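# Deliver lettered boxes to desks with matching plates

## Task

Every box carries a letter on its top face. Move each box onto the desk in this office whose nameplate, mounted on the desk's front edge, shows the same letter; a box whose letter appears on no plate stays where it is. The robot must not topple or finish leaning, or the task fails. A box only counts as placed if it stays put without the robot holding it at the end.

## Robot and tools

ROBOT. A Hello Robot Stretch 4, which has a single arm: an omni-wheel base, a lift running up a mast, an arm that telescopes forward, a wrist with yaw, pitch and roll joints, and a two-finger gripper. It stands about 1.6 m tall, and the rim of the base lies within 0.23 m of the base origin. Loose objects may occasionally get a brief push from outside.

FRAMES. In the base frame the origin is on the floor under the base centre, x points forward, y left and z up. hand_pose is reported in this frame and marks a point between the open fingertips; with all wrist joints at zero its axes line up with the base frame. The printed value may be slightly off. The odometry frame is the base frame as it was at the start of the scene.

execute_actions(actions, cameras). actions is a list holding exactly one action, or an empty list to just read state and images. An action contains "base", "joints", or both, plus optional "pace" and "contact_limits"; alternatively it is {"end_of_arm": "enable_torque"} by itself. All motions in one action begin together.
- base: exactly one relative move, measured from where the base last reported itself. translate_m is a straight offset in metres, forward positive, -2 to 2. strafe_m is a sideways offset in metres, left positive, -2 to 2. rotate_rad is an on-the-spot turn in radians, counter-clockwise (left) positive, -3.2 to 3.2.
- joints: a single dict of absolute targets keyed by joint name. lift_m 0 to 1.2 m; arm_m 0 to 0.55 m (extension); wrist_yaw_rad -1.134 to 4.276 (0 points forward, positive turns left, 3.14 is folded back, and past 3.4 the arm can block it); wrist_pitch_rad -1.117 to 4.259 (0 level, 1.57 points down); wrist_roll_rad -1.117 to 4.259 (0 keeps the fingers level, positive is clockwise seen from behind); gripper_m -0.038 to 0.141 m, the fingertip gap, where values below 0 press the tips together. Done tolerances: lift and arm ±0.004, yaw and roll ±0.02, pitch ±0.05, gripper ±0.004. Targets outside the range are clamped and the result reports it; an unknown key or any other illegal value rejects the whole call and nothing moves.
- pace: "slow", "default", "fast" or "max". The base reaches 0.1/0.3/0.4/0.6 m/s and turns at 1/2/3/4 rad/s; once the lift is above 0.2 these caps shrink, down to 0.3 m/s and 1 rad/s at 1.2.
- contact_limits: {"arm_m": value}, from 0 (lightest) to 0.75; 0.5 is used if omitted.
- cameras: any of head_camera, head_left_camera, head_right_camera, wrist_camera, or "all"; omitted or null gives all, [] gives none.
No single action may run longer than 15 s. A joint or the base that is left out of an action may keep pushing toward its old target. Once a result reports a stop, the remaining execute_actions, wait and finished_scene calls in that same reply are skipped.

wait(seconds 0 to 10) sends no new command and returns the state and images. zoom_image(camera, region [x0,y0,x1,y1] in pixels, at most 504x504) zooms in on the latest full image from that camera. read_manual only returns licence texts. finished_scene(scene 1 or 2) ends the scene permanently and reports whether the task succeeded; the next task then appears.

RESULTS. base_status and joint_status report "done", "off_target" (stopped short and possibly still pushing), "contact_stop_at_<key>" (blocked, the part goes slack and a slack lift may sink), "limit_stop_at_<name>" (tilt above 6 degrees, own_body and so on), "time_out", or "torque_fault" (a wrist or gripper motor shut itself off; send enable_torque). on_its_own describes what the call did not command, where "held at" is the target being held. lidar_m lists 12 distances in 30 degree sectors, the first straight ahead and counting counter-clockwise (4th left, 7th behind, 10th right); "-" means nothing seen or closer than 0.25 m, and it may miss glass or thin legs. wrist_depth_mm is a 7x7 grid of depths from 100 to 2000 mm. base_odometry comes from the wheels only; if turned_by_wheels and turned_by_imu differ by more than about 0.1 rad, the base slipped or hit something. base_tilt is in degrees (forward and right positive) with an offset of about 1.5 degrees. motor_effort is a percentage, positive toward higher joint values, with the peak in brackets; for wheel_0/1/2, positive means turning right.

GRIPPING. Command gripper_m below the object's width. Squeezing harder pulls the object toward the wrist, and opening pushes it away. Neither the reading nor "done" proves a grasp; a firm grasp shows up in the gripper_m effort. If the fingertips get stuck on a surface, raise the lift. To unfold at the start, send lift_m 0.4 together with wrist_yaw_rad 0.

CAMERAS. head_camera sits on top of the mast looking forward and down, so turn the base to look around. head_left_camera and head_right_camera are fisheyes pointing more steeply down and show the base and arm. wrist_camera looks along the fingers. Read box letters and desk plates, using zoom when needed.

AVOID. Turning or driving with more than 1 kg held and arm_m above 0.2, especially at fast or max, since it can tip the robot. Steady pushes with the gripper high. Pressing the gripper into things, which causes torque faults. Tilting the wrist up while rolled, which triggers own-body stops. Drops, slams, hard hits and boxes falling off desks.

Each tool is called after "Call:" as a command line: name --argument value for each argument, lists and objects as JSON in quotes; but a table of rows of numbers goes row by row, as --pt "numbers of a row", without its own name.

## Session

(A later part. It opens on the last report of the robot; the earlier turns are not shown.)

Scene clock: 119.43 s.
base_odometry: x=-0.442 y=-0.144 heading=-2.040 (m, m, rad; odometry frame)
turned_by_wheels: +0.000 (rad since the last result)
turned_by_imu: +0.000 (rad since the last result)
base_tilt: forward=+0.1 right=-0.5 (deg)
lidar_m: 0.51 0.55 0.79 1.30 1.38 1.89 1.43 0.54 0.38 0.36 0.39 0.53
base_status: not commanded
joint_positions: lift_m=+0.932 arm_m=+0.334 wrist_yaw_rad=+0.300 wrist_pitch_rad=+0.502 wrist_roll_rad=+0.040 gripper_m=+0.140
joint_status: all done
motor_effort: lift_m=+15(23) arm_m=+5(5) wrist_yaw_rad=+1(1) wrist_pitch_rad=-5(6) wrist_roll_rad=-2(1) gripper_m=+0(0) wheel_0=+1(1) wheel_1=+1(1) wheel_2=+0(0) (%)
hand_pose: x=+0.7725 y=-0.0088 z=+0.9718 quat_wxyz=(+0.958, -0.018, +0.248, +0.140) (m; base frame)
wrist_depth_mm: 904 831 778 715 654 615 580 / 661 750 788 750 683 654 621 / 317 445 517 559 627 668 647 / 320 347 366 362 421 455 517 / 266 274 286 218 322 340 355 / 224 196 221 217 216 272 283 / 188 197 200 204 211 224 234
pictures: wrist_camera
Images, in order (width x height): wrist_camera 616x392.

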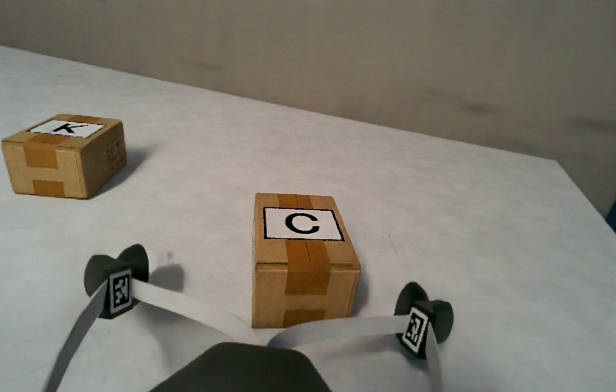

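Call:
execute_actions --actions '[{"joints":{"gripper_m":0.015,"arm_m":0.356}}]' --cameras '[]'

Call:
execute_actions --actions '[{"joints":{"lift_m":1.01},"pace":"fast"}]' --cameras '["wrist_camera"]'

Scene clock: 124.03 s.
base_odometry: x=-0.442 y=-0.144 heading=-2.040 (m, m, rad; odometry frame)
turned_by_wheels: +0.000 (rad since the last result)
turned_by_imu: +0.001 (rad since the last result)
base_tilt: forward=+0.1 right=-0.5 (deg)
lidar_m: 0.50 0.54 0.75 1.30 1.38 1.91 1.44 0.56 0.39 0.35 0.38 0.52
base_status: not commanded
joint_positions: lift_m=+0.932 arm_m=+0.355 wrist_yaw_rad=+0.300 wrist_pitch_rad=+0.503 wrist_roll_rad=+0.040 gripper_m=+0.015
joint_status: all done
motor_effort: lift_m=+15(15) arm_m=+5(1) wrist_yaw_rad=+0(0) wrist_pitch_rad=-8(7) wrist_roll_rad=-2(3) gripper_m=-20(21) wheel_0=+1(1) wheel_1=+2(1) wheel_2=+0(0) (%)
hand_pose: x=+0.7934 y=-0.0088 z=+0.9716 quat_wxyz=(+0.958, -0.018, +0.249, +0.140) (m; base frame)
wrist_depth_mm: 866 809 741 683 634 609 564 / 661 732 768 732 676 634 591 / 322 459 517 564 627 654 627 / 306 351 373 394 421 452 512 / 267 278 217 213 320 336 357 / 222 177 184 182 253 268 282 / 187 198 191 191 200 224 232
pictures: none
No camera images: the call's "cameras" was empty. Leave "cameras" out to get every camera's image.

Scene clock: 125.10 s.
base_odometry: x=-0.442 y=-0.144 heading=-2.040 (m, m, rad; odometry frame)
turned_by_wheels: +0.000 (rad since the last result)
turned_by_imu: +0.000 (rad since the last result)
base_tilt: forward=+0.0 right=-0.7 (deg)
lidar_m: 0.51 0.55 0.77 1.29 1.38 1.91 1.43 0.53 0.39 0.37 0.38 0.54
base_status: not commanded
joint_positions: lift_m=+1.010 arm_m=+0.355 wrist_yaw_rad=+0.300 wrist_pitch_rad=+0.503 wrist_roll_rad=+0.040 gripper_m=+0.015
joint_status: all done
motor_effort: lift_m=+24(25) arm_m=+5(5) wrist_yaw_rad=-1(0) wrist_pitch_rad=-9(9) wrist_roll_rad=-2(1) gripper_m=-18(19) wheel_0=+1(1) wheel_1=+1(1) wheel_2=+0(0) (%)
hand_pose: x=+0.7933 y=-0.0088 z=+1.0488 quat_wxyz=(+0.958, -0.018, +0.249, +0.140) (m; base frame)
wrist_depth_mm: 878 809 741 683 640 603 569 / 904 854 788 732 683 634 597 / 634 683 741 750 715 668 627 / 466 504 535 569 609 647 661 / 336 392 218 214 462 484 634 / 320 177 184 182 364 389 415 / 270 283 190 190 289 325 334
pictures: wrist_camera
Images, in order (width x height): wrist_camera 616x392.

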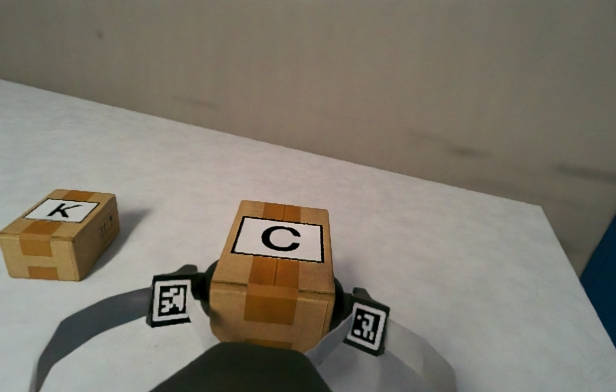

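Call:
execute_actions --actions '[{"base":{"translate_m":-1.93},"joints":{"arm_m":0,"wrist_yaw_rad":1.65},"pace":"max"}]' --cameras '[]'

Call:
execute_actions --actions '[{"base":{"strafe_m":-1.35},"joints":{"lift_m":0.45},"pace":"max"}]' --cameras '[]'

Call:
execute_actions --actions '[{"base":{"translate_m":1.73},"joints":{"lift_m":1.0,"wrist_yaw_rad":0,"arm_m":0.15},"pace":"max"}]' --cameras '["head_camera","wrist_camera"]'

Scene clock: 136.77 s.
base_odometry: x=+0.431 y=+1.578 heading=-2.040 (m, m, rad; odometry frame)
turned_by_wheels: +0.000 (rad since the last result)
turned_by_imu: -0.007 (rad since the last result)
base_tilt: forward=+0.2 right=-0.6 (deg)
lidar_m: 1.47 1.85 1.37 1.32 0.67 0.47 0.47 0.49 0.73 1.90 0.61 0.54
base_status: done
joint_positions: lift_m=+1.010 arm_m=+0.002 wrist_yaw_rad=+1.650 wrist_pitch_rad=+0.503 wrist_roll_rad=+0.040 gripper_m=+0.015
joint_status: all done
motor_effort: lift_m=+24(24) arm_m=-5(8) wrist_yaw_rad=+1(7) wrist_pitch_rad=-9(9) wrist_roll_rad=-4(1) gripper_m=-20(21) wheel_0=-2(7) wheel_1=+0(4) wheel_2=-2(7) (%)
hand_pose: x=+0.2395 y=+0.2589 z=+1.0488 quat_wxyz=(+0.661, -0.170, +0.183, +0.708) (m; base frame)
wrist_depth_mm: 976 1205 1205 1182 1138 1118 1098 / 960 1281 1308 1229 1229 1205 1182 / 991 1366 1336 1336 1308 1255 1255 / 1042 1464 1430 1430 1397 1366 1336 / 1060 1618 217 214 1499 1464 1430 / 1060 178 184 182 1576 1576 1576 / 1078 1397 190 190 1366 1576 1618
pictures: none
No camera images: the call's "cameras" was empty. Leave "cameras" out to get every camera's image.

Scene clock: 141.87 s.
base_odometry: x=-0.773 y=+2.188 heading=-2.040 (m, m, rad; odometry frame)
turned_by_wheels: +0.000 (rad since the last result)
turned_by_imu: -0.001 (rad since the last result)
base_tilt: forward=+0.1 right=-0.6 (deg)
lidar_m: 2.00 0.71 0.66 1.88 0.69 0.51 0.48 0.50 0.66 1.83 1.32 1.83
base_status: done
joint_positions: lift_m=+0.450 arm_m=+0.002 wrist_yaw_rad=+1.650 wrist_pitch_rad=+0.503 wrist_roll_rad=+0.040 gripper_m=+0.015
joint_status: all done
motor_effort: lift_m=+17(20) arm_m=-5(5) wrist_yaw_rad=+1(1) wrist_pitch_rad=-10(10) wrist_roll_rad=-2(2) gripper_m=-18(20) wheel_0=+0(12) wheel_1=+3(8) wheel_2=+0(3) (%)
hand_pose: x=+0.2395 y=+0.2589 z=+0.4893 quat_wxyz=(+0.661, -0.170, +0.183, +0.708) (m; base frame)
wrist_depth_mm: 991 1366 - - - 544 377 / 991 1397 - - - 508 732 / 1042 1499 1921 - - 484 449 / 1078 1281 1397 1464 1336 484 917 / 991 1042 218 213 878 521 976 / 820 177 185 182 615 820 917 / 683 723 191 190 564 723 768
pictures: none
No camera images: the call's "cameras" was empty. Leave "cameras" out to get every camera's image.

Scene clock: 146.63 s.
base_odometry: x=-1.555 y=+0.645 heading=-2.040 (m, m, rad; odometry frame)
turned_by_wheels: +0.000 (rad since the last result)
turned_by_imu: +0.007 (rad since the last result)
base_tilt: forward=+0.1 right=-0.6 (deg)
lidar_m: 0.69 0.68 0.49 0.45 0.48 0.69 2.20 2.33 1.31 1.26 1.05 0.77
base_status: done
joint_positions: lift_m=+1.000 arm_m=+0.149 wrist_yaw_rad=+0.000 wrist_pitch_rad=+0.503 wrist_roll_rad=+0.040 gripper_m=+0.015
joint_status: all done
motor_effort: lift_m=+23(27) arm_m=+5(6) wrist_yaw_rad=+1(8) wrist_pitch_rad=-9(10) wrist_roll_rad=-4(1) gripper_m=-19(20) wheel_0=+1(10) wheel_1=-1(7) wheel_2=+1(9) (%)
hand_pose: x=+0.5729 y=-0.0874 z=+1.0389 quat_wxyz=(+0.968, +0.019, +0.249, -0.005) (m; base frame)
wrist_depth_mm: 1008 1078 1042 1042 1025 1042 1025 / 991 1098 1118 1098 1098 1078 1098 / 1118 668 715 788 878 976 1060 / 459 488 521 554 585 634 683 / 976 427 218 215 442 469 492 / 1336 177 184 183 1464 1499 960 / 1182 1336 191 190 1366 1576 1576
pictures: head_camera, wrist_camera
Images, in order (width x height): head_camera 420x560, wrist_camera 616x392.

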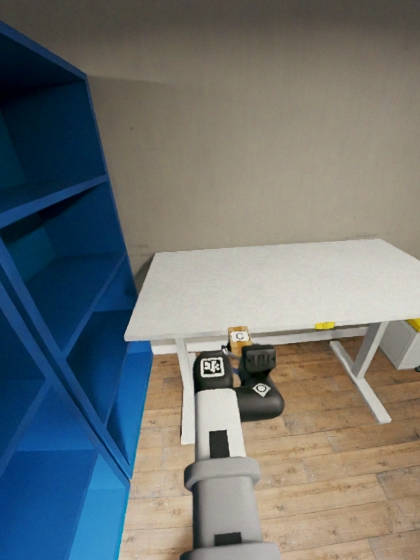

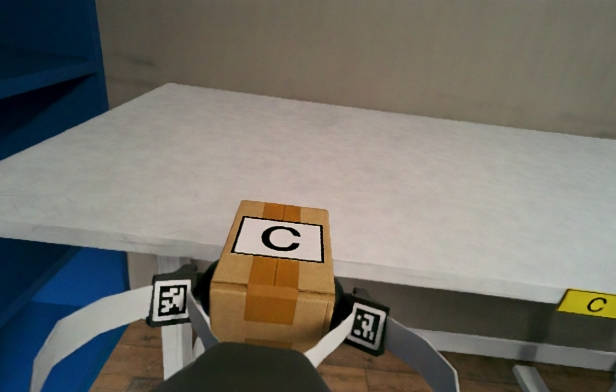

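This desk is the same height as the K desk.

Call:
execute_actions --actions '[{"joints":{"arm_m":0.46,"lift_m":0.96},"pace":"fast"}]' --cameras '[]'

Call:
execute_actions --actions '[{"joints":{"lift_m":0.933}}]' --cameras '[]'

Call:
execute_actions --actions '[{"joints":{"gripper_m":0.1}}]' --cameras '[]'

Call:
execute_actions --actions '[{"joints":{"arm_m":0.3,"lift_m":0.96},"pace":"fast"}]' --cameras '["head_right_camera","wrist_camera"]'

Scene clock: 153.20 s.
base_odometry: x=-1.555 y=+0.645 heading=-2.040 (m, m, rad; odometry frame)
turned_by_wheels: +0.000 (rad since the last result)
turned_by_imu: +0.001 (rad since the last result)
base_tilt: forward=+0.1 right=-0.6 (deg)
lidar_m: 0.70 0.67 0.49 0.46 0.49 0.70 2.21 2.33 1.31 1.26 1.03 0.74
base_status: not commanded
joint_positions: lift_m=+0.960 arm_m=+0.459 wrist_yaw_rad=+0.000 wrist_pitch_rad=+0.503 wrist_roll_rad=+0.040 gripper_m=+0.015
joint_status: all done
motor_effort: lift_m=+16(20) arm_m=+5(3) wrist_yaw_rad=-1(1) wrist_pitch_rad=-8(9) wrist_roll_rad=-2(1) gripper_m=-19(20) wheel_0=+1(1) wheel_1=-1(1) wheel_2=+1(1) (%)
hand_pose: x=+0.8828 y=-0.0874 z=+0.9995 quat_wxyz=(+0.968, +0.019, +0.249, -0.005) (m; base frame)
wrist_depth_mm: 759 759 759 759 759 750 750 / 798 798 798 809 798 809 798 / 508 544 597 647 723 798 831 / 387 402 433 462 488 525 564 / 307 320 218 213 370 392 415 / 257 178 184 182 293 312 329 / 216 228 191 191 232 260 271
pictures: none
No camera images: the call's "cameras" was empty. Leave "cameras" out to get every camera's image.

Scene clock: 154.07 s.
base_odometry: x=-1.555 y=+0.645 heading=-2.040 (m, m, rad; odometry frame)
turned_by_wheels: +0.000 (rad since the last result)
turned_by_imu: +0.000 (rad since the last result)
base_tilt: forward=+0.1 right=-0.6 (deg)
lidar_m: 0.72 0.69 0.48 0.46 0.49 0.70 2.20 2.32 1.34 1.25 1.01 0.75
base_status: not commanded
joint_positions: lift_m=+0.933 arm_m=+0.459 wrist_yaw_rad=+0.000 wrist_pitch_rad=+0.503 wrist_roll_rad=+0.040 gripper_m=+0.015
joint_status: all done
motor_effort: lift_m=+16(15) arm_m=+5(5) wrist_yaw_rad=+1(1) wrist_pitch_rad=-9(8) wrist_roll_rad=-3(2) gripper_m=-20(20) wheel_0=+1(1) wheel_1=-1(1) wheel_2=+1(1) (%)
hand_pose: x=+0.8828 y=-0.0874 z=+0.9725 quat_wxyz=(+0.968, +0.019, +0.249, -0.005) (m; base frame)
wrist_depth_mm: 759 768 750 750 750 750 741 / 798 741 788 798 809 809 798 / 439 477 517 569 627 691 778 / 334 353 373 397 427 452 488 / 266 278 217 213 322 340 359 / 224 177 184 182 254 272 283 / 187 198 190 190 202 226 235
pictures: none
No camera images: the call's "cameras" was empty. Leave "cameras" out to get every camera's image.

Scene clock: 155.73 s.
base_odometry: x=-1.555 y=+0.645 heading=-2.040 (m, m, rad; odometry frame)
turned_by_wheels: +0.000 (rad since the last result)
turned_by_imu: +0.000 (rad since the last result)
base_tilt: forward=+0.1 right=-0.7 (deg)
lidar_m: 0.72 0.69 0.49 0.45 0.50 0.72 2.19 2.33 1.33 1.25 1.03 0.75
base_status: not commanded
joint_positions: lift_m=+0.933 arm_m=+0.459 wrist_yaw_rad=+0.000 wrist_pitch_rad=+0.502 wrist_roll_rad=+0.040 gripper_m=+0.100
joint_status: all done
motor_effort: lift_m=+16(16) arm_m=+5(5) wrist_yaw_rad=-1(1) wrist_pitch_rad=-8(10) wrist_roll_rad=-2(2) gripper_m=-1(17) wheel_0=+1(1) wheel_1=-1(1) wheel_2=+1(1) (%)
hand_pose: x=+0.8829 y=-0.0874 z=+0.9726 quat_wxyz=(+0.968, +0.019, +0.248, -0.005) (m; base frame)
wrist_depth_mm: 768 768 778 750 759 759 750 / 798 750 788 798 798 809 788 / 449 480 517 569 621 691 798 / 334 353 375 399 427 459 492 / 268 279 234 229 324 342 359 / 224 191 196 196 218 272 286 / 189 198 201 206 208 226 235
pictures: none
No camera images: the call's "cameras" was empty. Leave "cameras" out to get every camera's image.

Scene clock: 157.07 s.
base_odometry: x=-1.555 y=+0.645 heading=-2.040 (m, m, rad; odometry frame)
turned_by_wheels: +0.000 (rad since the last result)
turned_by_imu: +0.000 (rad since the last result)
base_tilt: forward=+0.2 right=-0.6 (deg)
lidar_m: 0.72 0.68 0.48 0.45 0.50 0.69 2.20 2.34 1.30 1.25 1.02 0.76
base_status: not commanded
joint_positions: lift_m=+0.960 arm_m=+0.301 wrist_yaw_rad=+0.000 wrist_pitch_rad=+0.502 wrist_roll_rad=+0.040 gripper_m=+0.100
joint_status: all done
motor_effort: lift_m=+23(25) arm_m=-5(4) wrist_yaw_rad=+2(0) wrist_pitch_rad=-6(7) wrist_roll_rad=-3(2) gripper_m=-2(2) wheel_0=+1(1) wheel_1=-1(1) wheel_2=+1(1) (%)
hand_pose: x=+0.7246 y=-0.0875 z=+0.9991 quat_wxyz=(+0.968, +0.019, +0.248, -0.005) (m; base frame)
wrist_depth_mm: 866 917 931 904 904 904 891 / 931 960 931 946 946 946 960 / 508 559 603 654 723 798 904 / 387 407 424 384 492 530 574 / 309 320 338 351 373 392 413 / 265 192 272 287 218 314 329 / 1182 1205 267 267 271 274 274
pictures: head_right_camera, wrist_camera
Images, in order (width x height): head_right_camera 420x672, wrist_camera 616x392.

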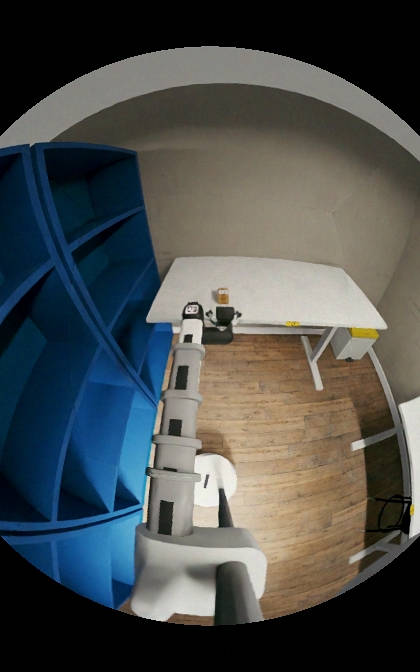

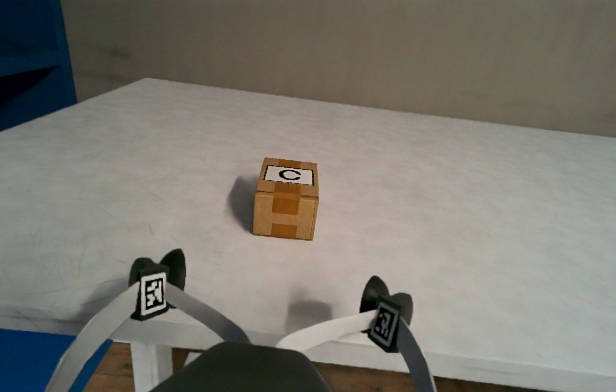

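Call:
finished_scene --scene 2

The scene is finished: the task was done.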